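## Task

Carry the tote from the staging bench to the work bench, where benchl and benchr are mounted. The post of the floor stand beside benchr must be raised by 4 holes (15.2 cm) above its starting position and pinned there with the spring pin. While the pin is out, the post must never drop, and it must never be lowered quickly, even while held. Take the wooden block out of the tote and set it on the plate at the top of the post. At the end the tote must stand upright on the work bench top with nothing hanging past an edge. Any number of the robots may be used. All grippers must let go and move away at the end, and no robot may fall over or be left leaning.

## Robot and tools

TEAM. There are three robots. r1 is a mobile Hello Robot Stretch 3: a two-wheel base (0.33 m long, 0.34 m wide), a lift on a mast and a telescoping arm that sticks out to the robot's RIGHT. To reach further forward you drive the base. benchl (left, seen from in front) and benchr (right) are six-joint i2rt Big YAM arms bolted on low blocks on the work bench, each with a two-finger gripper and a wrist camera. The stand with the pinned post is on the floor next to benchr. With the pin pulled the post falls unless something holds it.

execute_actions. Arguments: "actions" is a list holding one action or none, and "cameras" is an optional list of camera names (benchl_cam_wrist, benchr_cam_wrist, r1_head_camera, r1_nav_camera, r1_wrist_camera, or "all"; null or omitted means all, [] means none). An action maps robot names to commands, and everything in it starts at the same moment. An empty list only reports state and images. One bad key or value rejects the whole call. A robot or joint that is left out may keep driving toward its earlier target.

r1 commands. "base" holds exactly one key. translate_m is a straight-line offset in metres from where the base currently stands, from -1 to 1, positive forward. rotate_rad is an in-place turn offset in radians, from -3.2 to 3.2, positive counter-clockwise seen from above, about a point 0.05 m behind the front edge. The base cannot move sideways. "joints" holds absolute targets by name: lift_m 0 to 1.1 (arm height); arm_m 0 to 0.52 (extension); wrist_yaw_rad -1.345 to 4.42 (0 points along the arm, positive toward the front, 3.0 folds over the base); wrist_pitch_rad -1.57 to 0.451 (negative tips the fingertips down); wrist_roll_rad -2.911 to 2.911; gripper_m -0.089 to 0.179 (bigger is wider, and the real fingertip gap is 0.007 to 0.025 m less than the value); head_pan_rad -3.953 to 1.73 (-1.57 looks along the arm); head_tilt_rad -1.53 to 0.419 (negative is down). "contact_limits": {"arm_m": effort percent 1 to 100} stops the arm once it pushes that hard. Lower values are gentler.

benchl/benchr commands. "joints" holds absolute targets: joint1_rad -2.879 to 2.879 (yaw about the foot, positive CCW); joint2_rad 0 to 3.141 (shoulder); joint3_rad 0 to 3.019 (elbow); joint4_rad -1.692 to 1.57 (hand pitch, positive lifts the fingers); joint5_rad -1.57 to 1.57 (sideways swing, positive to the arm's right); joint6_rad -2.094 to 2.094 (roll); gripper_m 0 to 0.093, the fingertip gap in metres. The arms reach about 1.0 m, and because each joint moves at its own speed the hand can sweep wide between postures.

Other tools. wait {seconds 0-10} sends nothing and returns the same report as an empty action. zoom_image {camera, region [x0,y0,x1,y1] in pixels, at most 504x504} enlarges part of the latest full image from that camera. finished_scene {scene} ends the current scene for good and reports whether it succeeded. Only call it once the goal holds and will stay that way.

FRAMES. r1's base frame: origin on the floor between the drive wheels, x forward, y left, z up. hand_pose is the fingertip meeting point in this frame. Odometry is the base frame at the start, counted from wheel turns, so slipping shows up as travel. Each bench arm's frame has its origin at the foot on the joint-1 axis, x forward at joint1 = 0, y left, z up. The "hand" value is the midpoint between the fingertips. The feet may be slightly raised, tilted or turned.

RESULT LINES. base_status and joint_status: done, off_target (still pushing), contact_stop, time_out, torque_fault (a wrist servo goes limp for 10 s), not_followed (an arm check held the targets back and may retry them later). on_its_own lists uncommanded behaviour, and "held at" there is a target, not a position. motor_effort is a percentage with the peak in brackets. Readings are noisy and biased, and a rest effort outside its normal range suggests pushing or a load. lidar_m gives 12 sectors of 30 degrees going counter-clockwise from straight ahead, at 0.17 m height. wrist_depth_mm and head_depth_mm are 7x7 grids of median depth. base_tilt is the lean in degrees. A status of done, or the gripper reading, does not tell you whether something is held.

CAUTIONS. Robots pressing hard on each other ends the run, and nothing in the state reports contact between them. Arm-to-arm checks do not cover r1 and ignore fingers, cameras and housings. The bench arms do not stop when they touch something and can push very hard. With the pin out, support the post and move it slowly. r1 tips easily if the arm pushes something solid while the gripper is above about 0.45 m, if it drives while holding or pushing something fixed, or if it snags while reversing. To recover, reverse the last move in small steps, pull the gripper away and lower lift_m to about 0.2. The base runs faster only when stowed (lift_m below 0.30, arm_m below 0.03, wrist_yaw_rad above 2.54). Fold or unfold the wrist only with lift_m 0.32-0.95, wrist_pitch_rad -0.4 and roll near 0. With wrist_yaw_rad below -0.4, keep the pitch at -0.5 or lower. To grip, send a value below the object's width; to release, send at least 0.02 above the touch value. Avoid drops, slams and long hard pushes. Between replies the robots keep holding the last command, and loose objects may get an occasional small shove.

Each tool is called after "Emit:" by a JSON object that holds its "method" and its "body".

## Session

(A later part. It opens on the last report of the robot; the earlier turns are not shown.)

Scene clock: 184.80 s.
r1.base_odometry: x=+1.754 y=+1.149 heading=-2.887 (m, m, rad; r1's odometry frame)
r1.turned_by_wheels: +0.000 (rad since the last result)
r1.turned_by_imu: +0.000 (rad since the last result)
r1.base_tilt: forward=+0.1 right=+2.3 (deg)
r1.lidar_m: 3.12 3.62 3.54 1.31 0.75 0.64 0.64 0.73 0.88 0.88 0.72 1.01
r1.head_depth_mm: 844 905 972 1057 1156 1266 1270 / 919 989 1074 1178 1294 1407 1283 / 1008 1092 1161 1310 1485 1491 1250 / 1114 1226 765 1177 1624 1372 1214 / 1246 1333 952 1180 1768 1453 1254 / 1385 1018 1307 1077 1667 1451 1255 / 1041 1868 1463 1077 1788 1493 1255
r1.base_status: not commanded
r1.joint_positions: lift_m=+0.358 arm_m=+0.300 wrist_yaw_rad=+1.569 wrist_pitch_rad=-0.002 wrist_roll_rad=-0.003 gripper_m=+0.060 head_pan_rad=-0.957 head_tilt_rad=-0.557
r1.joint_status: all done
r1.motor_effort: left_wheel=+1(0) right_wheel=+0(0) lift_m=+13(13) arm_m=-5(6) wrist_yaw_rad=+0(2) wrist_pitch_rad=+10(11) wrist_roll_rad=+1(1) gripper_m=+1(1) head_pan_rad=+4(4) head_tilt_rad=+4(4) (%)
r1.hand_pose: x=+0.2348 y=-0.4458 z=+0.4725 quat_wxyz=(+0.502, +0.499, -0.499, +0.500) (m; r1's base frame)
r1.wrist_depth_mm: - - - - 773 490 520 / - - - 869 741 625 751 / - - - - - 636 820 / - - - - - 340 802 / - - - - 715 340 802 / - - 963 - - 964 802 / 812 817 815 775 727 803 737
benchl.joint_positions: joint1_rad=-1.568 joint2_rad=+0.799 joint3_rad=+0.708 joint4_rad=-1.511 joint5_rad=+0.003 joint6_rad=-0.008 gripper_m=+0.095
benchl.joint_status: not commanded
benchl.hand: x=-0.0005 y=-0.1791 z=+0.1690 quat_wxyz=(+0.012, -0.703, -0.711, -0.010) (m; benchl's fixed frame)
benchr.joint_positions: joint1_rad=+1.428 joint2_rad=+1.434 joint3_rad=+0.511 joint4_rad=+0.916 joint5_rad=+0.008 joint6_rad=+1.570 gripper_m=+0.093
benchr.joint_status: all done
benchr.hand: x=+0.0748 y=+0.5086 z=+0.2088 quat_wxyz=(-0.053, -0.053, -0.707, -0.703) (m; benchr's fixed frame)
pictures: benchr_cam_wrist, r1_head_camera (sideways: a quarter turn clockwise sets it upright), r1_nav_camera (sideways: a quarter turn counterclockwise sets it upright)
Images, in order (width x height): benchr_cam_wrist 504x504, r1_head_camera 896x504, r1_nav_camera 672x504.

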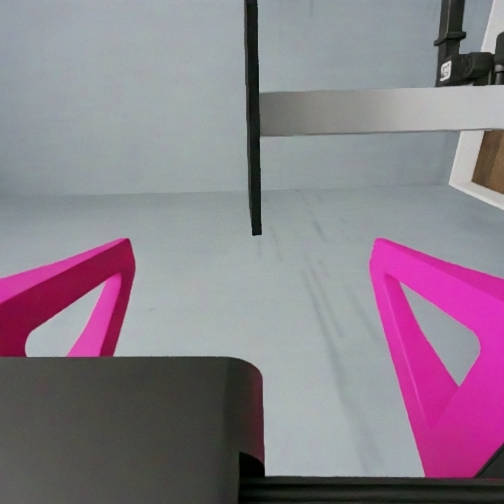

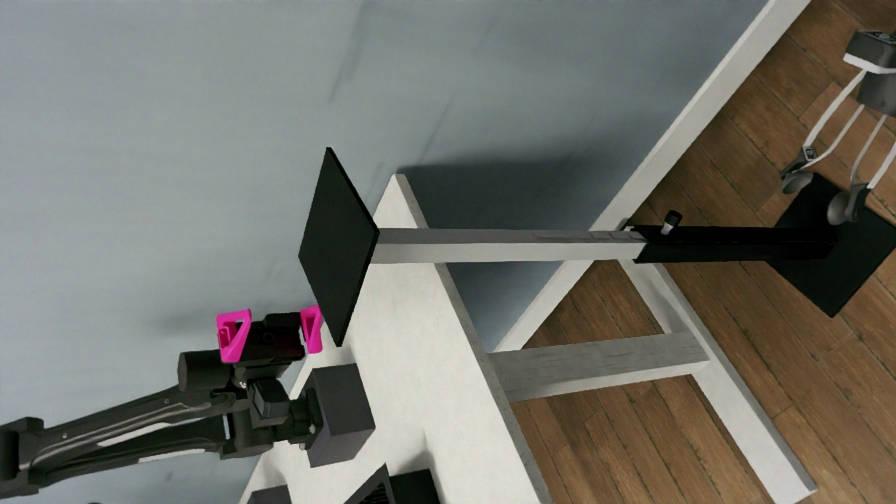

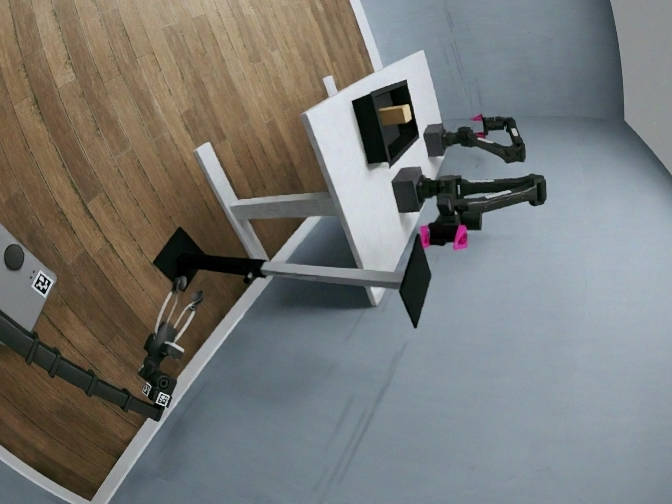

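Emit:
{"method": "execute_actions", "body": {"actions": [{"benchr":{"joints":{"joint1_rad":0.11,"joint2_rad":0.843,"joint4_rad":0.0,"joint6_rad":0}}}], "cameras": []}}

Emit:
{"method": "execute_actions", "body": {"actions": [{"benchr":{"joints":{"joint4_rad":-0.635}}}], "cameras": ["benchr_cam_wrist"]}}

Scene clock: 187.77 s.
r1.base_odometry: x=+1.754 y=+1.149 heading=-2.887 (m, m, rad; r1's odometry frame)
r1.turned_by_wheels: +0.000 (rad since the last result)
r1.turned_by_imu: +0.000 (rad since the last result)
r1.base_tilt: forward=+0.1 right=+2.3 (deg)
r1.lidar_m: 3.13 3.61 3.55 1.31 0.75 0.64 0.64 0.73 0.88 0.88 0.72 1.01
r1.head_depth_mm: 844 904 973 1054 1154 1269 1265 / 917 990 1075 1177 1296 1412 1277 / 1008 1092 1164 1312 1485 1489 1249 / 1117 1222 764 1174 1617 1376 1215 / 1240 1386 1437 1181 1775 1449 1255 / 1244 1460 1313 1076 1663 1443 1257 / 1557 1843 1387 1078 1792 1489 1253
r1.base_status: not commanded
r1.joint_positions: lift_m=+0.358 arm_m=+0.300 wrist_yaw_rad=+1.569 wrist_pitch_rad=-0.002 wrist_roll_rad=-0.003 gripper_m=+0.060 head_pan_rad=-0.957 head_tilt_rad=-0.557
r1.joint_status: not commanded
r1.motor_effort: left_wheel=+1(0) right_wheel=+0(1) lift_m=+13(13) arm_m=-5(5) wrist_yaw_rad=+1(1) wrist_pitch_rad=+10(11) wrist_roll_rad=+1(1) gripper_m=+0(1) head_pan_rad=+4(4) head_tilt_rad=+4(4) (%)
r1.hand_pose: x=+0.2348 y=-0.4458 z=+0.4725 quat_wxyz=(+0.502, +0.499, -0.499, +0.500) (m; r1's base frame)
r1.wrist_depth_mm: - - - - 767 488 521 / - - - 862 746 618 763 / - - - - - 637 830 / - - - - - 339 802 / - - - - 711 341 806 / - - 942 - - 947 792 / 821 814 804 800 724 816 737
benchl.joint_positions: joint1_rad=-1.568 joint2_rad=+0.799 joint3_rad=+0.708 joint4_rad=-1.511 joint5_rad=+0.003 joint6_rad=-0.008 gripper_m=+0.095
benchl.joint_status: not commanded
benchl.hand: x=-0.0005 y=-0.1791 z=+0.1690 quat_wxyz=(+0.012, -0.703, -0.711, -0.010) (m; benchl's fixed frame)
benchr.joint_positions: joint1_rad=+0.114 joint2_rad=+0.843 joint3_rad=+0.511 joint4_rad=+0.018 joint5_rad=+0.011 joint6_rad=+0.010 gripper_m=+0.093
benchr.joint_status: all done
benchr.hand: x=+0.4133 y=+0.0448 z=+0.2582 quat_wxyz=(-0.587, +0.038, -0.808, -0.032) (m; benchr's fixed frame)
pictures: none
No camera images: the call's "cameras" was empty. Leave "cameras" out to get every camera's image.

Scene clock: 189.07 s.
r1.base_odometry: x=+1.754 y=+1.149 heading=-2.887 (m, m, rad; r1's odometry frame)
r1.turned_by_wheels: +0.000 (rad since the last result)
r1.turned_by_imu: +0.000 (rad since the last result)
r1.base_tilt: forward=+0.1 right=+2.3 (deg)
r1.lidar_m: 3.14 3.60 3.88 1.31 0.75 0.64 0.64 0.73 0.88 0.88 0.72 1.01
r1.head_depth_mm: 845 904 972 1055 1154 1276 1269 / 916 988 1074 1178 1298 1405 1279 / 1009 1093 1161 1318 1489 1484 1248 / 1114 1219 766 1177 1619 1381 1214 / 1244 1388 1438 1180 1775 1448 1252 / 1244 1457 1308 1078 1672 1447 1253 / 1554 1842 1383 1074 1782 1484 1251
r1.base_status: not commanded
r1.joint_positions: lift_m=+0.358 arm_m=+0.300 wrist_yaw_rad=+1.569 wrist_pitch_rad=-0.002 wrist_roll_rad=-0.003 gripper_m=+0.060 head_pan_rad=-0.957 head_tilt_rad=-0.557
r1.joint_status: not commanded
r1.motor_effort: left_wheel=+0(0) right_wheel=+1(1) lift_m=+13(13) arm_m=-5(5) wrist_yaw_rad=+1(1) wrist_pitch_rad=+10(11) wrist_roll_rad=+1(1) gripper_m=+1(0) head_pan_rad=+4(4) head_tilt_rad=+5(5) (%)
r1.hand_pose: x=+0.2348 y=-0.4458 z=+0.4725 quat_wxyz=(+0.502, +0.499, -0.499, +0.500) (m; r1's base frame)
r1.wrist_depth_mm: - - - - 783 491 520 / - - - 873 744 627 746 / - - - - - 637 821 / - - - - - 338 811 / - - - - 716 339 798 / - - 969 - - 959 790 / 820 836 824 795 734 808 739
benchl.joint_positions: joint1_rad=-1.568 joint2_rad=+0.799 joint3_rad=+0.708 joint4_rad=-1.511 joint5_rad=+0.003 joint6_rad=-0.008 gripper_m=+0.095
benchl.joint_status: not commanded
benchl.hand: x=-0.0005 y=-0.1791 z=+0.1690 quat_wxyz=(+0.012, -0.703, -0.711, -0.010) (m; benchl's fixed frame)
benchr.joint_positions: joint1_rad=+0.114 joint2_rad=+0.843 joint3_rad=+0.511 joint4_rad=-0.617 joint5_rad=+0.011 joint6_rad=+0.010 gripper_m=+0.093
benchr.joint_status: all done
benchr.hand: x=+0.3231 y=+0.0345 z=+0.1341 quat_wxyz=(-0.306, +0.048, -0.951, -0.014) (m; benchr's fixed frame)
pictures: benchr_cam_wrist
Images, in order (width x height): benchr_cam_wrist 504x504.

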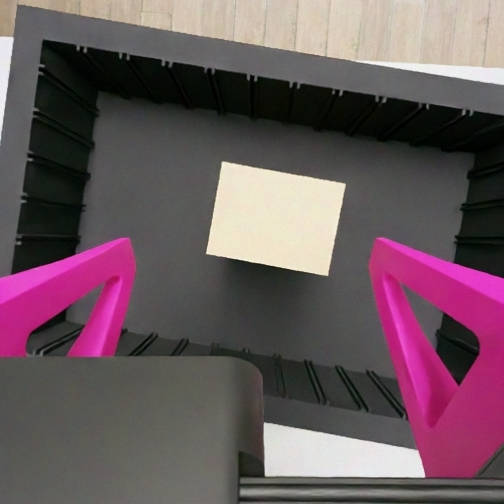

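Emit:
{"method": "execute_actions", "body": {"actions": [{"benchr":{"joints":{"joint1_rad":0.13,"joint2_rad":1.016,"joint3_rad":0.456,"joint4_rad":-0.42,"joint5_rad":0.11,"joint6_rad":0.18}}}], "cameras": ["benchr_cam_wrist"]}}

Scene clock: 191.03 s.
r1.base_odometry: x=+1.754 y=+1.149 heading=-2.887 (m, m, rad; r1's odometry frame)
r1.turned_by_wheels: +0.000 (rad since the last result)
r1.turned_by_imu: +0.000 (rad since the last result)
r1.base_tilt: forward=+0.1 right=+2.3 (deg)
r1.lidar_m: 3.13 3.62 3.52 1.31 0.75 0.64 0.64 0.73 0.88 0.88 0.72 1.01
r1.head_depth_mm: 843 902 973 1056 1155 1267 1268 / 919 991 1076 1175 1295 1406 1274 / 1006 1095 1160 1313 1483 1487 1245 / 1115 1220 765 1176 1620 1375 1215 / 1244 1387 1445 1183 1782 1451 1251 / 1191 1459 1315 1080 1668 1444 1255 / 1472 1824 1385 1075 1779 1491 1252
r1.base_status: not commanded
r1.joint_positions: lift_m=+0.358 arm_m=+0.300 wrist_yaw_rad=+1.569 wrist_pitch_rad=-0.002 wrist_roll_rad=-0.003 gripper_m=+0.060 head_pan_rad=-0.957 head_tilt_rad=-0.557
r1.joint_status: not commanded
r1.motor_effort: left_wheel=+0(0) right_wheel=+0(0) lift_m=+13(13) arm_m=-5(5) wrist_yaw_rad=+1(1) wrist_pitch_rad=+11(10) wrist_roll_rad=+1(1) gripper_m=+1(1) head_pan_rad=+4(5) head_tilt_rad=+4(4) (%)
r1.hand_pose: x=+0.2348 y=-0.4458 z=+0.4725 quat_wxyz=(+0.502, +0.499, -0.499, +0.500) (m; r1's base frame)
r1.wrist_depth_mm: - - - - 763 494 524 / - - - 864 728 627 757 / - - - - - 634 825 / - - - - - 341 817 / - - - - 708 340 803 / - - 963 - - 946 788 / 817 831 819 785 727 809 743
benchl.joint_positions: joint1_rad=-1.568 joint2_rad=+0.799 joint3_rad=+0.708 joint4_rad=-1.511 joint5_rad=+0.003 joint6_rad=-0.008 gripper_m=+0.095
benchl.joint_status: not commanded
benchl.hand: x=-0.0005 y=-0.1791 z=+0.1690 quat_wxyz=(+0.012, -0.703, -0.711, -0.010) (m; benchl's fixed frame)
benchr.joint_positions: joint1_rad=+0.120 joint2_rad=+1.020 joint3_rad=+0.454 joint4_rad=-0.442 joint5_rad=+0.107 joint6_rad=+0.169 gripper_m=+0.093
benchr.joint_status: all done
benchr.hand: x=+0.3346 y=+0.0214 z=+0.0771 quat_wxyz=(-0.282, -0.039, -0.958, +0.011) (m; benchr's fixed frame)
pictures: benchr_cam_wrist
Images, in order (width x height): benchr_cam_wrist 504x504.

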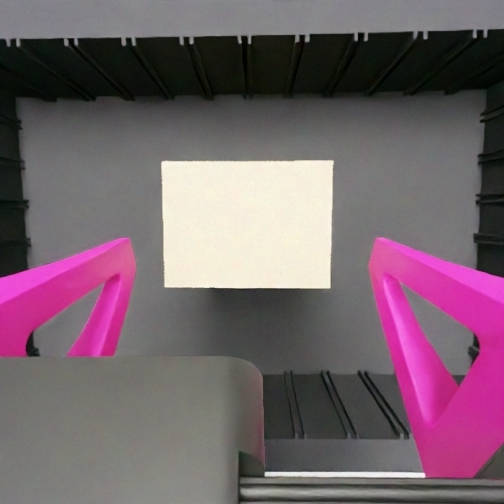

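Emit:
{"method": "execute_actions", "body": {"actions": [{"benchr":{"joints":{"joint1_rad":0.137,"joint2_rad":1.15,"joint3_rad":0.43,"joint4_rad":-0.26}}}], "cameras": ["benchr_cam_wrist"]}}

Emit:
{"method": "execute_actions", "body": {"actions": [{"benchr":{"joints":{"joint2_rad":1.3,"joint3_rad":0.395,"joint4_rad":-0.075}}}], "cameras": ["benchr_cam_wrist"]}}

Scene clock: 192.77 s.
r1.base_odometry: x=+1.754 y=+1.149 heading=-2.887 (m, m, rad; r1's odometry frame)
r1.turned_by_wheels: +0.000 (rad since the last result)
r1.turned_by_imu: +0.000 (rad since the last result)
r1.base_tilt: forward=+0.1 right=+2.3 (deg)
r1.lidar_m: 3.14 3.62 3.52 1.31 0.75 0.64 0.64 0.73 0.88 0.88 0.72 1.01
r1.head_depth_mm: 843 904 973 1054 1152 1270 1267 / 919 989 1077 1172 1303 1406 1277 / 1008 1097 1161 1310 1483 1485 1252 / 1113 1221 764 1177 1627 1374 1212 / 1248 1386 1442 1177 1773 1448 1251 / 1185 1511 1307 1077 1671 1447 1253 / 1102 1840 1383 1081 1781 1486 1254
r1.base_status: not commanded
r1.joint_positions: lift_m=+0.358 arm_m=+0.300 wrist_yaw_rad=+1.569 wrist_pitch_rad=-0.002 wrist_roll_rad=-0.003 gripper_m=+0.060 head_pan_rad=-0.957 head_tilt_rad=-0.557
r1.joint_status: not commanded
r1.motor_effort: left_wheel=+0(0) right_wheel=+1(1) lift_m=+13(13) arm_m=-5(5) wrist_yaw_rad=+1(1) wrist_pitch_rad=+11(11) wrist_roll_rad=+1(1) gripper_m=+0(1) head_pan_rad=+4(4) head_tilt_rad=+4(4) (%)
r1.hand_pose: x=+0.2348 y=-0.4458 z=+0.4725 quat_wxyz=(+0.502, +0.499, -0.499, +0.500) (m; r1's base frame)
r1.wrist_depth_mm: - - - - 766 488 521 / - - - 872 729 618 761 / - - - - - 632 813 / - - - - - 341 815 / - - - - 710 342 793 / - - 967 - - 950 796 / 831 811 807 788 729 804 725
benchl.joint_positions: joint1_rad=-1.568 joint2_rad=+0.799 joint3_rad=+0.708 joint4_rad=-1.511 joint5_rad=+0.003 joint6_rad=-0.008 gripper_m=+0.095
benchl.joint_status: not commanded
benchl.hand: x=-0.0005 y=-0.1791 z=+0.1690 quat_wxyz=(+0.012, -0.703, -0.711, -0.010) (m; benchl's fixed frame)
benchr.joint_positions: joint1_rad=+0.128 joint2_rad=+1.151 joint3_rad=+0.432 joint4_rad=-0.282 joint5_rad=+0.108 joint6_rad=+0.170 gripper_m=+0.093
benchr.joint_status: all done
benchr.hand: x=+0.3488 y=+0.0256 z=+0.0464 quat_wxyz=(-0.286, -0.036, -0.958, +0.009) (m; benchr's fixed frame)
pictures: benchr_cam_wrist
Images, in order (width x height): benchr_cam_wrist 504x504.

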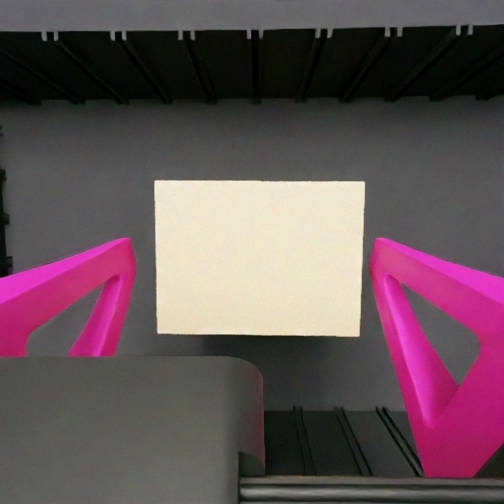

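Scene clock: 193.67 s.
r1.base_odometry: x=+1.754 y=+1.149 heading=-2.887 (m, m, rad; r1's odometry frame)
r1.turned_by_wheels: +0.000 (rad since the last result)
r1.turned_by_imu: +0.000 (rad since the last result)
r1.base_tilt: forward=+0.1 right=+2.3 (deg)
r1.lidar_m: 3.13 3.62 3.51 1.32 0.74 0.64 0.64 0.74 0.88 0.88 0.72 1.01
r1.head_depth_mm: 842 904 971 1054 1149 1271 1267 / 917 989 1072 1178 1297 1406 1277 / 1006 1094 1162 1313 1486 1484 1249 / 1116 1224 765 1177 1619 1376 1216 / 1247 1390 1439 1178 1768 1447 1254 / 1373 1544 1308 1079 1682 1452 1256 / 1081 1826 1382 1078 1775 1491 1251
r1.base_status: not commanded
r1.joint_positions: lift_m=+0.358 arm_m=+0.300 wrist_yaw_rad=+1.569 wrist_pitch_rad=-0.002 wrist_roll_rad=-0.003 gripper_m=+0.060 head_pan_rad=-0.957 head_tilt_rad=-0.557
r1.joint_status: not commanded
r1.motor_effort: left_wheel=+0(0) right_wheel=+1(0) lift_m=+13(13) arm_m=-5(5) wrist_yaw_rad=+0(1) wrist_pitch_rad=+10(10) wrist_roll_rad=+1(2) gripper_m=+1(0) head_pan_rad=+4(4) head_tilt_rad=+4(5) (%)
r1.hand_pose: x=+0.2348 y=-0.4458 z=+0.4725 quat_wxyz=(+0.502, +0.499, -0.499, +0.500) (m; r1's base frame)
r1.wrist_depth_mm: - - - - 781 494 519 / - - - 871 729 626 753 / - - - - - 635 827 / - - - - - 342 804 / - - - - 712 340 820 / - - 970 - - 955 786 / 826 820 820 786 721 811 732
benchl.joint_positions: joint1_rad=-1.568 joint2_rad=+0.799 joint3_rad=+0.708 joint4_rad=-1.511 joint5_rad=+0.003 joint6_rad=-0.008 gripper_m=+0.095
benchl.joint_status: not commanded
benchl.hand: x=-0.0005 y=-0.1791 z=+0.1690 quat_wxyz=(+0.012, -0.703, -0.711, -0.010) (m; benchl's fixed frame)
benchr.joint_positions: joint1_rad=+0.128 joint2_rad=+1.301 joint3_rad=+0.396 joint4_rad=-0.097 joint5_rad=+0.108 joint6_rad=+0.170 gripper_m=+0.093
benchr.joint_status: all done
benchr.hand: x=+0.3539 y=+0.0263 z=+0.0071 quat_wxyz=(-0.285, -0.036, -0.958, +0.010) (m; benchr's fixed frame)
pictures: benchr_cam_wrist
Images, in order (width x height): benchr_cam_wrist 504x504.

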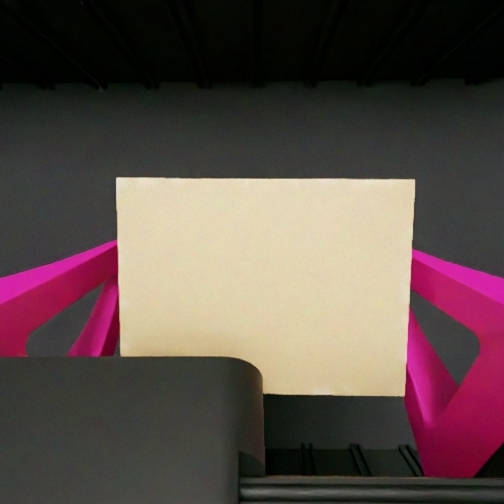

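Emit:
{"method": "execute_actions", "body": {"actions": [{"benchr":{"joints":{"gripper_m":0.06}}}], "cameras": []}}

Emit:
{"method": "execute_actions", "body": {"actions": [{"benchr":{"joints":{"joint2_rad":0.9,"joint3_rad":0.58,"joint4_rad":-0.67}}}], "cameras": ["r1_nav_camera"]}}

Emit:
{"method": "execute_actions", "body": {"actions": [{"benchr":{"joints":{"joint1_rad":1.45,"joint2_rad":1.2,"joint3_rad":1.75,"joint4_rad":-1.5}}}], "cameras": []}}

Emit:
{"method": "execute_actions", "body": {"actions": [{"benchr":{"joints":{"joint2_rad":1.81,"joint3_rad":2.07,"joint4_rad":-1.19}}}], "cameras": ["benchr_cam_wrist","r1_head_camera"]}}

Scene clock: 195.47 s.
r1.base_odometry: x=+1.754 y=+1.149 heading=-2.887 (m, m, rad; r1's odometry frame)
r1.turned_by_wheels: +0.000 (rad since the last result)
r1.turned_by_imu: +0.000 (rad since the last result)
r1.base_tilt: forward=+0.1 right=+2.3 (deg)
r1.lidar_m: 3.12 3.63 3.52 1.32 0.74 0.64 0.64 0.73 0.88 0.88 0.71 1.01
r1.head_depth_mm: 843 902 974 1057 1155 1271 1267 / 917 991 1075 1173 1296 1405 1281 / 1009 1096 1161 1314 1479 1490 1253 / 1117 1222 765 1176 1619 1376 1211 / 1248 1385 1441 1181 1773 1447 1249 / 1376 1538 1310 1079 1672 1451 1249 / 1078 1808 1385 1082 1782 1486 1251
r1.base_status: not commanded
r1.joint_positions: lift_m=+0.358 arm_m=+0.300 wrist_yaw_rad=+1.569 wrist_pitch_rad=-0.002 wrist_roll_rad=-0.003 gripper_m=+0.060 head_pan_rad=-0.957 head_tilt_rad=-0.557
r1.joint_status: not commanded
r1.motor_effort: left_wheel=+0(0) right_wheel=+1(1) lift_m=+13(13) arm_m=-5(5) wrist_yaw_rad=+1(1) wrist_pitch_rad=+11(10) wrist_roll_rad=+1(1) gripper_m=+0(0) head_pan_rad=+5(4) head_tilt_rad=+5(4) (%)
r1.hand_pose: x=+0.2348 y=-0.4458 z=+0.4725 quat_wxyz=(+0.502, +0.499, -0.499, +0.500) (m; r1's base frame)
r1.wrist_depth_mm: - - - - 765 493 517 / - - - 852 730 624 760 / - - - - - 639 823 / - - - - - 341 813 / - - - - 715 341 797 / - - 952 - - 950 796 / 837 817 822 781 727 805 731
benchl.joint_positions: joint1_rad=-1.568 joint2_rad=+0.799 joint3_rad=+0.708 joint4_rad=-1.511 joint5_rad=+0.003 joint6_rad=-0.008 gripper_m=+0.095
benchl.joint_status: not commanded
benchl.hand: x=-0.0005 y=-0.1791 z=+0.1690 quat_wxyz=(+0.012, -0.703, -0.711, -0.010) (m; benchl's fixed frame)
benchr.joint_positions: joint1_rad=+0.129 joint2_rad=+1.301 joint3_rad=+0.396 joint4_rad=-0.097 joint5_rad=+0.110 joint6_rad=+0.171 gripper_m=+0.079
benchr.joint_status: gripper_m off_target (ended at +0.079, target +0.060)
benchr.hand: x=+0.3540 y=+0.0262 z=+0.0072 quat_wxyz=(-0.285, -0.036, -0.958, +0.010) (m; benchr's fixed frame)
pictures: none
No camera images: the call's "cameras" was empty. Leave "cameras" out to get every camera's image.

Scene clock: 196.73 s.
r1.base_odometry: x=+1.754 y=+1.149 heading=-2.887 (m, m, rad; r1's odometry frame)
r1.turned_by_wheels: +0.000 (rad since the last result)
r1.turned_by_imu: +0.000 (rad since the last result)
r1.base_tilt: forward=+0.1 right=+2.2 (deg)
r1.lidar_m: 3.14 3.62 3.53 1.32 0.75 0.64 0.64 0.73 0.88 0.88 0.72 1.01
r1.head_depth_mm: 843 904 974 1056 1150 1267 1269 / 917 990 1075 1179 1296 1410 1279 / 1007 1092 1164 1312 1493 1488 1250 / 1113 1223 767 1176 1624 1375 1209 / 1237 1386 1440 1177 1781 1456 1255 / 1217 1458 1315 1076 1672 1449 1250 / 1543 1857 1387 1074 1786 1495 1255
r1.base_status: not commanded
r1.joint_positions: lift_m=+0.358 arm_m=+0.300 wrist_yaw_rad=+1.569 wrist_pitch_rad=-0.002 wrist_roll_rad=-0.003 gripper_m=+0.060 head_pan_rad=-0.957 head_tilt_rad=-0.557
r1.joint_status: not commanded
r1.motor_effort: left_wheel=+0(1) right_wheel=+1(1) lift_m=+13(13) arm_m=-5(5) wrist_yaw_rad=+1(0) wrist_pitch_rad=+11(11) wrist_roll_rad=+1(1) gripper_m=+1(1) head_pan_rad=+4(4) head_tilt_rad=+4(5) (%)
r1.hand_pose: x=+0.2348 y=-0.4458 z=+0.4725 quat_wxyz=(+0.502, +0.499, -0.499, +0.500) (m; r1's base frame)
r1.wrist_depth_mm: - - - - 775 492 519 / - - - 861 743 628 763 / - - - - - 639 813 / - - - - - 341 807 / - - - - 721 340 799 / - - 966 - - 963 800 / 820 833 812 798 727 831 749
benchl.joint_positions: joint1_rad=-1.568 joint2_rad=+0.799 joint3_rad=+0.708 joint4_rad=-1.511 joint5_rad=+0.003 joint6_rad=-0.008 gripper_m=+0.095
benchl.joint_status: not commanded
benchl.hand: x=-0.0005 y=-0.1791 z=+0.1690 quat_wxyz=(+0.012, -0.703, -0.711, -0.010) (m; benchl's fixed frame)
benchr.joint_positions: joint1_rad=+0.129 joint2_rad=+0.901 joint3_rad=+0.556 joint4_rad=-0.659 joint5_rad=+0.110 joint6_rad=+0.171 gripper_m=+0.079
benchr.joint_status: all done
benchr.hand: x=+0.3305 y=+0.0232 z=+0.1337 quat_wxyz=(-0.284, -0.036, -0.958, +0.011) (m; benchr's fixed frame)
pictures: r1_nav_camera (sideways: a quarter turn counterclockwise sets it upright)
Images, in order (width x height): r1_nav_camera 672x504.

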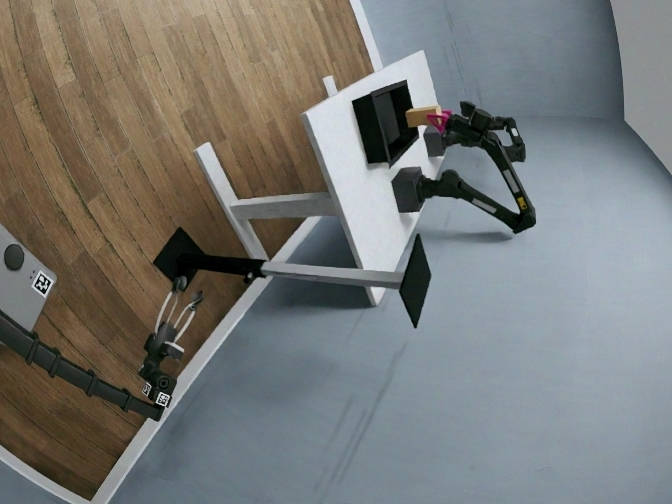

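Scene clock: 198.43 s.
r1.base_odometry: x=+1.754 y=+1.149 heading=-2.887 (m, m, rad; r1's odometry frame)
r1.turned_by_wheels: +0.000 (rad since the last result)
r1.turned_by_imu: +0.000 (rad since the last result)
r1.base_tilt: forward=+0.1 right=+2.3 (deg)
r1.lidar_m: 3.14 3.61 3.54 1.32 0.75 0.64 0.64 0.73 0.88 0.88 0.72 1.01
r1.head_depth_mm: 843 904 974 1056 1152 1268 1269 / 918 990 1072 1172 1296 1407 1280 / 1006 1095 1160 1315 1483 1489 1252 / 1115 1227 764 1175 1620 1373 1213 / 1178 1384 1446 1179 1772 1449 1251 / 788 1570 1310 1078 1664 1451 1258 / 1169 1854 1470 1076 1776 1489 1255
r1.base_status: not commanded
r1.joint_positions: lift_m=+0.358 arm_m=+0.300 wrist_yaw_rad=+1.569 wrist_pitch_rad=-0.002 wrist_roll_rad=-0.003 gripper_m=+0.060 head_pan_rad=-0.957 head_tilt_rad=-0.557
r1.joint_status: not commanded
r1.motor_effort: left_wheel=+1(0) right_wheel=+0(0) lift_m=+13(13) arm_m=-4(5) wrist_yaw_rad=+0(1) wrist_pitch_rad=+11(11) wrist_roll_rad=+1(1) gripper_m=+1(0) head_pan_rad=+4(4) head_tilt_rad=+4(5) (%)
r1.hand_pose: x=+0.2348 y=-0.4458 z=+0.4725 quat_wxyz=(+0.502, +0.499, -0.499, +0.500) (m; r1's base frame)
r1.wrist_depth_mm: - - - - 772 489 513 / - - - 860 750 633 769 / - - - - - 638 815 / - - - - - 341 814 / - - - - 711 339 801 / - - 978 - - 942 799 / 815 825 808 779 728 809 734
benchl.joint_positions: joint1_rad=-1.568 joint2_rad=+0.799 joint3_rad=+0.708 joint4_rad=-1.511 joint5_rad=+0.003 joint6_rad=-0.008 gripper_m=+0.095
benchl.joint_status: not commanded
benchl.hand: x=-0.0005 y=-0.1791 z=+0.1690 quat_wxyz=(+0.012, -0.703, -0.711, -0.010) (m; benchl's fixed frame)
benchr.joint_positions: joint1_rad=+1.450 joint2_rad=+1.204 joint3_rad=+1.702 joint4_rad=-1.490 joint5_rad=+0.107 joint6_rad=+0.172 gripper_m=+0.079
benchr.joint_status: all done
benchr.hand: x=+0.0693 y=+0.4135 z=+0.4858 quat_wxyz=(-0.234, +0.558, -0.777, -0.171) (m; benchr's fixed frame)
pictures: none
No camera images: the call's "cameras" was empty. Leave "cameras" out to get every camera's image.

Scene clock: 200.30 s.
r1.base_odometry: x=+1.754 y=+1.149 heading=-2.887 (m, m, rad; r1's odometry frame)
r1.turned_by_wheels: +0.000 (rad since the last result)
r1.turned_by_imu: +0.000 (rad since the last result)
r1.base_tilt: forward=+0.1 right=+2.3 (deg)
r1.lidar_m: 3.14 3.61 3.54 1.32 0.74 0.64 0.64 0.73 0.88 0.88 0.72 1.01
r1.head_depth_mm: 843 901 974 1055 1152 1273 1270 / 918 988 1073 1177 1297 1405 1277 / 1003 1070 1148 1311 1477 1490 1247 / 644 660 718 1176 1623 1382 1215 / 1233 1390 1440 1180 1774 1451 1250 / 1072 1532 1311 1078 1676 1445 1253 / 1636 1866 1472 1076 1779 1485 1254
r1.base_status: not commanded
r1.joint_positions: lift_m=+0.358 arm_m=+0.300 wrist_yaw_rad=+1.569 wrist_pitch_rad=-0.002 wrist_roll_rad=-0.003 gripper_m=+0.060 head_pan_rad=-0.957 head_tilt_rad=-0.557
r1.joint_status: not commanded
r1.motor_effort: left_wheel=+1(0) right_wheel=+1(1) lift_m=+13(13) arm_m=-4(5) wrist_yaw_rad=+1(1) wrist_pitch_rad=+11(11) wrist_roll_rad=+1(1) gripper_m=+1(0) head_pan_rad=+4(4) head_tilt_rad=+4(5) (%)
r1.hand_pose: x=+0.2348 y=-0.4458 z=+0.4725 quat_wxyz=(+0.502, +0.499, -0.499, +0.500) (m; r1's base frame)
r1.wrist_depth_mm: - - - - 767 494 514 / - - - 874 738 622 762 / - - - - - 639 815 / - - - - - 339 814 / - - - - 717 340 801 / - - 968 - - 958 794 / 823 823 820 770 723 804 742
benchl.joint_positions: joint1_rad=-1.568 joint2_rad=+0.799 joint3_rad=+0.708 joint4_rad=-1.511 joint5_rad=+0.003 joint6_rad=-0.008 gripper_m=+0.095
benchl.joint_status: not commanded
benchl.hand: x=-0.0005 y=-0.1791 z=+0.1690 quat_wxyz=(+0.012, -0.703, -0.711, -0.010) (m; benchl's fixed frame)
benchr.joint_positions: joint1_rad=+1.450 joint2_rad=+1.820 joint3_rad=+2.029 joint4_rad=-1.211 joint5_rad=+0.107 joint6_rad=+0.172 gripper_m=+0.079
benchr.joint_status: all done
benchr.hand: x=+0.1016 y=+0.6792 z=+0.3535 quat_wxyz=(-0.230, +0.559, -0.778, -0.167) (m; benchr's fixed frame)
pictures: benchr_cam_wrist, r1_head_camera (sideways: a quarter turn clockwise sets it upright)
Images, in order (width x height): benchr_cam_wrist 504x504, r1_head_camera 896x504.

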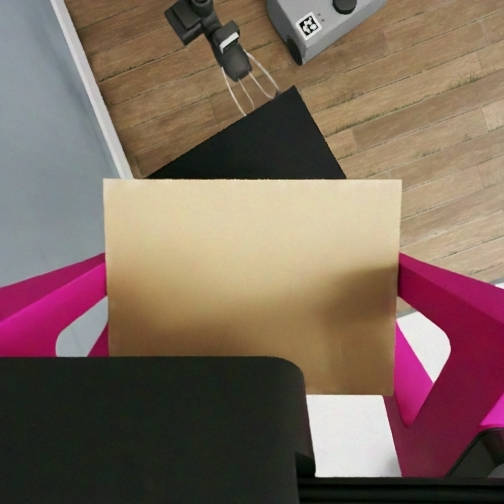

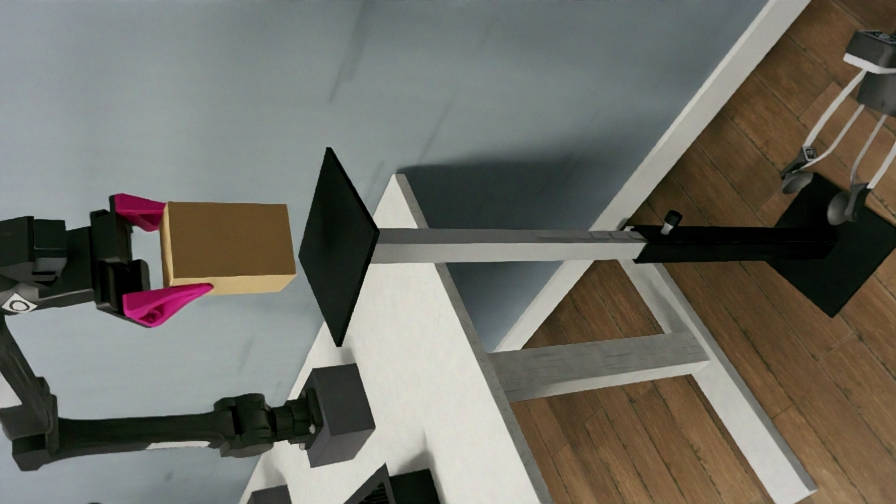

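Emit:
{"method": "execute_actions", "body": {"actions": [{"benchr":{"joints":{"joint2_rad":1.885,"joint4_rad":-1.115}}}], "cameras": ["benchr_cam_wrist","r1_head_camera"]}}

Scene clock: 202.30 s.
r1.base_odometry: x=+1.754 y=+1.149 heading=-2.887 (m, m, rad; r1's odometry frame)
r1.turned_by_wheels: +0.000 (rad since the last result)
r1.turned_by_imu: +0.000 (rad since the last result)
r1.base_tilt: forward=+0.1 right=+2.2 (deg)
r1.lidar_m: 3.12 3.64 3.53 1.31 0.75 0.64 0.64 0.73 0.88 0.88 0.72 1.01
r1.head_depth_mm: 844 905 973 1056 1153 1270 1271 / 917 991 1072 1175 1299 1406 1277 / 993 1037 1127 1316 1486 1486 1251 / 615 643 678 1175 1624 1379 1214 / 1222 1388 1439 1178 1769 1449 1246 / 1030 1527 1309 1077 1663 1447 1252 / 1645 1867 1467 1078 1785 1497 1258
r1.base_status: not commanded
r1.joint_positions: lift_m=+0.358 arm_m=+0.300 wrist_yaw_rad=+1.569 wrist_pitch_rad=-0.002 wrist_roll_rad=-0.003 gripper_m=+0.060 head_pan_rad=-0.957 head_tilt_rad=-0.557
r1.joint_status: not commanded
r1.motor_effort: left_wheel=+0(0) right_wheel=+0(1) lift_m=+13(13) arm_m=-5(5) wrist_yaw_rad=+1(0) wrist_pitch_rad=+11(10) wrist_roll_rad=+1(1) gripper_m=+0(0) head_pan_rad=+4(4) head_tilt_rad=+4(4) (%)
r1.hand_pose: x=+0.2348 y=-0.4458 z=+0.4725 quat_wxyz=(+0.502, +0.499, -0.499, +0.500) (m; r1's base frame)
r1.wrist_depth_mm: - - - - 764 487 521 / - - - 877 742 623 766 / - - - - - 632 829 / - - - - - 341 816 / - - - - 711 338 798 / - - 950 - - 957 791 / 815 813 818 772 722 818 748
benchl.joint_positions: joint1_rad=-1.568 joint2_rad=+0.799 joint3_rad=+0.708 joint4_rad=-1.511 joint5_rad=+0.003 joint6_rad=-0.008 gripper_m=+0.095
benchl.joint_status: not commanded
benchl.hand: x=-0.0005 y=-0.1791 z=+0.1690 quat_wxyz=(+0.012, -0.703, -0.711, -0.010) (m; benchl's fixed frame)
benchr.joint_positions: joint1_rad=+1.450 joint2_rad=+1.904 joint3_rad=+2.029 joint4_rad=-1.145 joint5_rad=+0.108 joint6_rad=+0.172 gripper_m=+0.079
benchr.joint_status: all done
benchr.hand: x=+0.1054 y=+0.7095 z=+0.3051 quat_wxyz=(-0.225, +0.561, -0.780, -0.161) (m; benchr's fixed frame)
pictures: benchr_cam_wrist, r1_head_camera (sideways: a quarter turn clockwise sets it upright)
Images, in order (width x height): benchr_cam_wrist 504x504, r1_head_camera 896x504.

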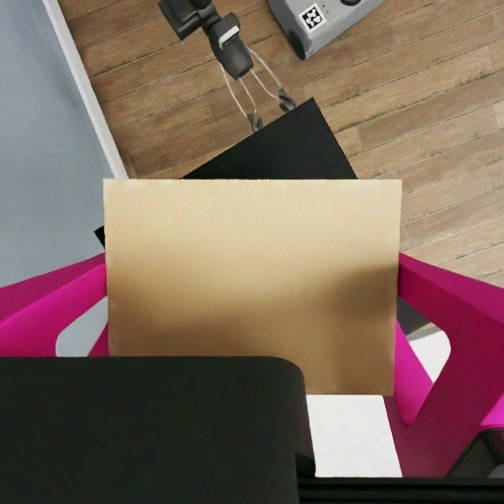

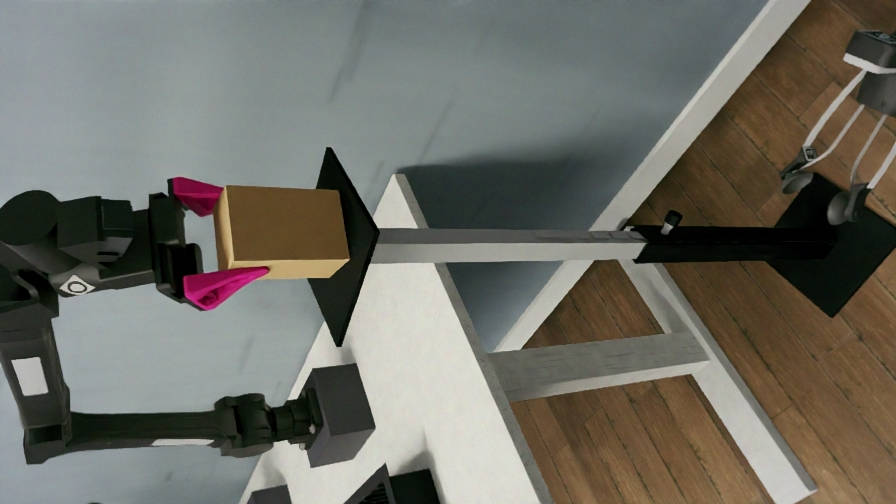

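Emit:
{"method": "execute_actions", "body": {"actions": [{"benchr":{"joints":{"joint1_rad":1.43,"joint3_rad":1.985,"joint4_rad":-1.06}}}], "cameras": ["r1_head_camera"]}}

Scene clock: 203.47 s.
r1.base_odometry: x=+1.754 y=+1.149 heading=-2.887 (m, m, rad; r1's odometry frame)
r1.turned_by_wheels: +0.000 (rad since the last result)
r1.turned_by_imu: +0.000 (rad since the last result)
r1.base_tilt: forward=+0.1 right=+2.2 (deg)
r1.lidar_m: 3.15 3.63 3.51 1.32 0.74 0.64 0.64 0.73 0.88 0.88 0.72 1.01
r1.head_depth_mm: 842 904 975 1055 1153 1271 1269 / 917 992 1075 1173 1296 1406 1277 / 1001 1054 1124 1315 1477 1485 1248 / 610 641 677 1174 1633 1380 1216 / 719 1391 1439 1178 1784 1450 1252 / 1056 1521 1308 1078 1667 1439 1249 / 1642 1871 1465 1076 1780 1491 1255
r1.base_status: not commanded
r1.joint_positions: lift_m=+0.358 arm_m=+0.300 wrist_yaw_rad=+1.569 wrist_pitch_rad=-0.002 wrist_roll_rad=-0.003 gripper_m=+0.060 head_pan_rad=-0.957 head_tilt_rad=-0.557
r1.joint_status: not commanded
r1.motor_effort: left_wheel=+0(1) right_wheel=+1(0) lift_m=+13(13) arm_m=-5(5) wrist_yaw_rad=+1(1) wrist_pitch_rad=+11(11) wrist_roll_rad=+1(1) gripper_m=+1(1) head_pan_rad=+5(4) head_tilt_rad=+4(4) (%)
r1.hand_pose: x=+0.2348 y=-0.4458 z=+0.4725 quat_wxyz=(+0.502, +0.499, -0.499, +0.500) (m; r1's base frame)
r1.wrist_depth_mm: - - - - 771 487 516 / - - - 864 744 623 747 / - - - - - 636 818 / - - - - - 341 823 / - - - - 708 341 807 / - - 961 - - 939 794 / 819 827 814 788 714 806 747
benchl.joint_positions: joint1_rad=-1.568 joint2_rad=+0.799 joint3_rad=+0.708 joint4_rad=-1.511 joint5_rad=+0.003 joint6_rad=-0.008 gripper_m=+0.095
benchl.joint_status: not commanded
benchl.hand: x=-0.0005 y=-0.1791 z=+0.1690 quat_wxyz=(+0.012, -0.703, -0.711, -0.010) (m; benchl's fixed frame)
benchr.joint_positions: joint1_rad=+1.442 joint2_rad=+1.892 joint3_rad=+1.993 joint4_rad=-1.079 joint5_rad=+0.109 joint6_rad=+0.172 gripper_m=+0.079
benchr.joint_status: all done
benchr.hand: x=+0.1114 y=+0.7143 z=+0.3034 quat_wxyz=(-0.239, +0.554, -0.778, -0.175) (m; benchr's fixed frame)
pictures: r1_head_camera (sideways: a quarter turn clockwise sets it upright)
Images, in order (width x height): r1_head_camera 896x504.

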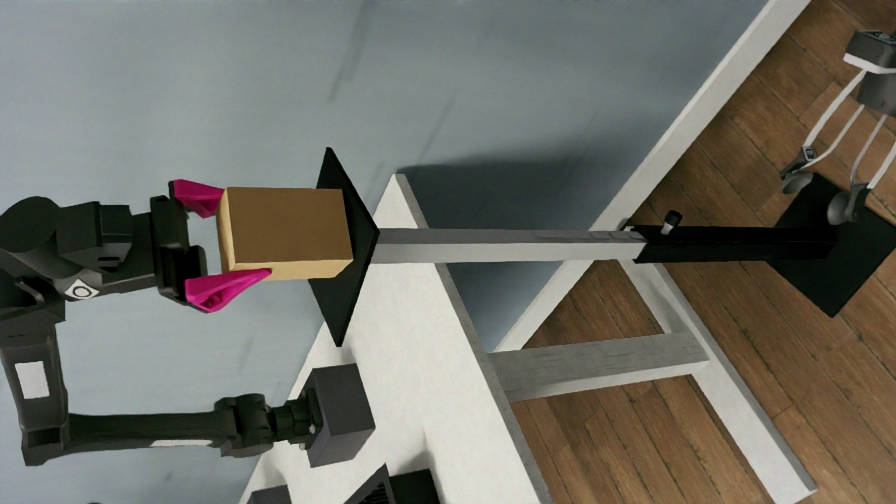

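Resting on the plate.

Emit:
{"method": "execute_actions", "body": {"actions": [{"benchr":{"joints":{"gripper_m":0.093}}}], "cameras": []}}

Emit:
{"method": "execute_actions", "body": {"actions": [{"benchr":{"joints":{"joint2_rad":1.3,"joint4_rad":-1.4}}}], "cameras": ["r1_head_camera","benchr_cam_wrist"]}}

Scene clock: 204.77 s.
r1.base_odometry: x=+1.754 y=+1.149 heading=-2.887 (m, m, rad; r1's odometry frame)
r1.turned_by_wheels: +0.000 (rad since the last result)
r1.turned_by_imu: +0.000 (rad since the last result)
r1.base_tilt: forward=+0.1 right=+2.3 (deg)
r1.lidar_m: 3.13 3.62 3.52 1.31 0.74 0.64 0.64 0.73 0.89 0.88 0.72 1.01
r1.head_depth_mm: 844 902 970 1056 1154 1272 1270 / 920 991 1076 1173 1295 1409 1277 / 1003 1048 1125 1314 1484 1484 1247 / 608 646 677 1172 1616 1374 1208 / 715 1379 1439 1177 1773 1445 1255 / 1036 1525 1306 1074 1669 1453 1252 / 1645 1873 1465 1080 1781 1484 1248
r1.base_status: not commanded
r1.joint_positions: lift_m=+0.358 arm_m=+0.300 wrist_yaw_rad=+1.569 wrist_pitch_rad=-0.002 wrist_roll_rad=-0.003 gripper_m=+0.060 head_pan_rad=-0.957 head_tilt_rad=-0.557
r1.joint_status: not commanded
r1.motor_effort: left_wheel=+0(0) right_wheel=+1(1) lift_m=+13(13) arm_m=-5(5) wrist_yaw_rad=+1(1) wrist_pitch_rad=+10(11) wrist_roll_rad=+1(1) gripper_m=+1(1) head_pan_rad=+3(4) head_tilt_rad=+4(5) (%)
r1.hand_pose: x=+0.2348 y=-0.4458 z=+0.4725 quat_wxyz=(+0.502, +0.499, -0.499, +0.500) (m; r1's base frame)
r1.wrist_depth_mm: - - - - 771 491 513 / - - - 859 730 627 761 / - - - - - 634 818 / - - - - - 341 804 / - - - - 715 339 792 / - - 956 - - 935 790 / 816 818 813 788 712 802 734
benchl.joint_positions: joint1_rad=-1.568 joint2_rad=+0.799 joint3_rad=+0.708 joint4_rad=-1.511 joint5_rad=+0.003 joint6_rad=-0.008 gripper_m=+0.095
benchl.joint_status: not commanded
benchl.hand: x=-0.0005 y=-0.1791 z=+0.1690 quat_wxyz=(+0.012, -0.703, -0.711, -0.010) (m; benchl's fixed frame)
benchr.joint_positions: joint1_rad=+1.439 joint2_rad=+1.892 joint3_rad=+1.989 joint4_rad=-1.079 joint5_rad=+0.109 joint6_rad=+0.172 gripper_m=+0.093
benchr.joint_status: all done
benchr.hand: x=+0.1135 y=+0.7133 z=+0.3015 quat_wxyz=(-0.238, +0.553, -0.779, -0.173) (m; benchr's fixed frame)
pictures: none
No camera images: the call's "cameras" was empty. Leave "cameras" out to get every camera's image.

Scene clock: 206.70 s.
r1.base_odometry: x=+1.754 y=+1.149 heading=-2.887 (m, m, rad; r1's odometry frame)
r1.turned_by_wheels: +0.000 (rad since the last result)
r1.turned_by_imu: +0.000 (rad since the last result)
r1.base_tilt: forward=+0.1 right=+2.2 (deg)
r1.lidar_m: 3.13 3.60 3.52 1.31 0.75 0.64 0.64 0.73 0.88 0.88 0.72 1.01
r1.head_depth_mm: 841 904 972 1056 1156 1270 1274 / 916 989 1075 1173 1299 1410 1277 / 1006 1081 1125 1313 1483 1482 1248 / 1114 1177 677 1178 1619 1378 1216 / 1252 1392 1436 1179 1774 1450 1251 / 1417 1558 1309 1072 1667 1446 1251 / 1145 1874 1470 1079 1782 1492 1258
r1.base_status: not commanded
r1.joint_positions: lift_m=+0.358 arm_m=+0.300 wrist_yaw_rad=+1.569 wrist_pitch_rad=-0.002 wrist_roll_rad=-0.003 gripper_m=+0.060 head_pan_rad=-0.957 head_tilt_rad=-0.557
r1.joint_status: not commanded
r1.motor_effort: left_wheel=+0(0) right_wheel=+0(0) lift_m=+13(13) arm_m=-5(5) wrist_yaw_rad=+0(1) wrist_pitch_rad=+11(11) wrist_roll_rad=+1(1) gripper_m=+1(0) head_pan_rad=+4(4) head_tilt_rad=+5(5) (%)
r1.hand_pose: x=+0.2348 y=-0.4458 z=+0.4725 quat_wxyz=(+0.502, +0.499, -0.499, +0.500) (m; r1's base frame)
r1.wrist_depth_mm: - - - - 769 489 519 / - - - 878 745 629 748 / - - - - - 639 808 / - - - - - 342 799 / - - - - 712 339 798 / - - 962 - - 943 792 / 814 829 816 790 731 801 730
benchl.joint_positions: joint1_rad=-1.568 joint2_rad=+0.799 joint3_rad=+0.708 joint4_rad=-1.511 joint5_rad=+0.003 joint6_rad=-0.008 gripper_m=+0.095
benchl.joint_status: not commanded
benchl.hand: x=-0.0005 y=-0.1791 z=+0.1690 quat_wxyz=(+0.012, -0.703, -0.711, -0.010) (m; benchl's fixed frame)
benchr.joint_positions: joint1_rad=+1.439 joint2_rad=+1.304 joint3_rad=+1.977 joint4_rad=-1.383 joint5_rad=+0.108 joint6_rad=+0.172 gripper_m=+0.093
benchr.joint_status: all done
benchr.hand: x=+0.0809 y=+0.4654 z=+0.5922 quat_wxyz=(-0.324, +0.519, -0.745, -0.267) (m; benchr's fixed frame)
pictures: benchr_cam_wrist, r1_head_camera (sideways: a quarter turn clockwise sets it upright)
Images, in order (width x height): benchr_cam_wrist 504x504, r1_head_camera 896x504.

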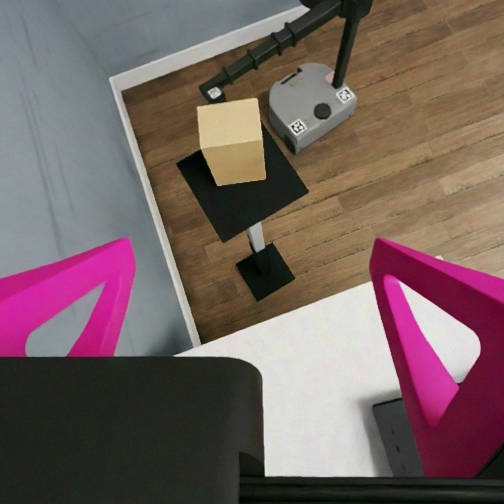

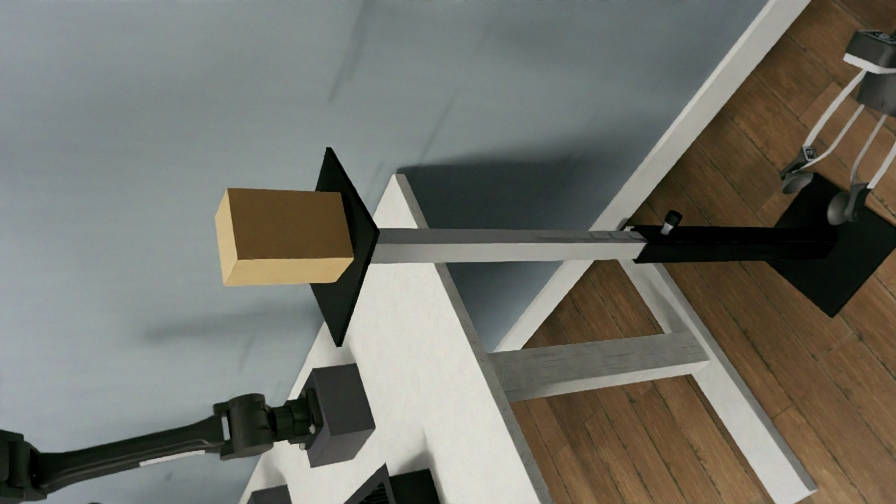

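Emit:
{"method": "finished_scene", "body": {"scene": 2}}

The scene is finished: the task was done.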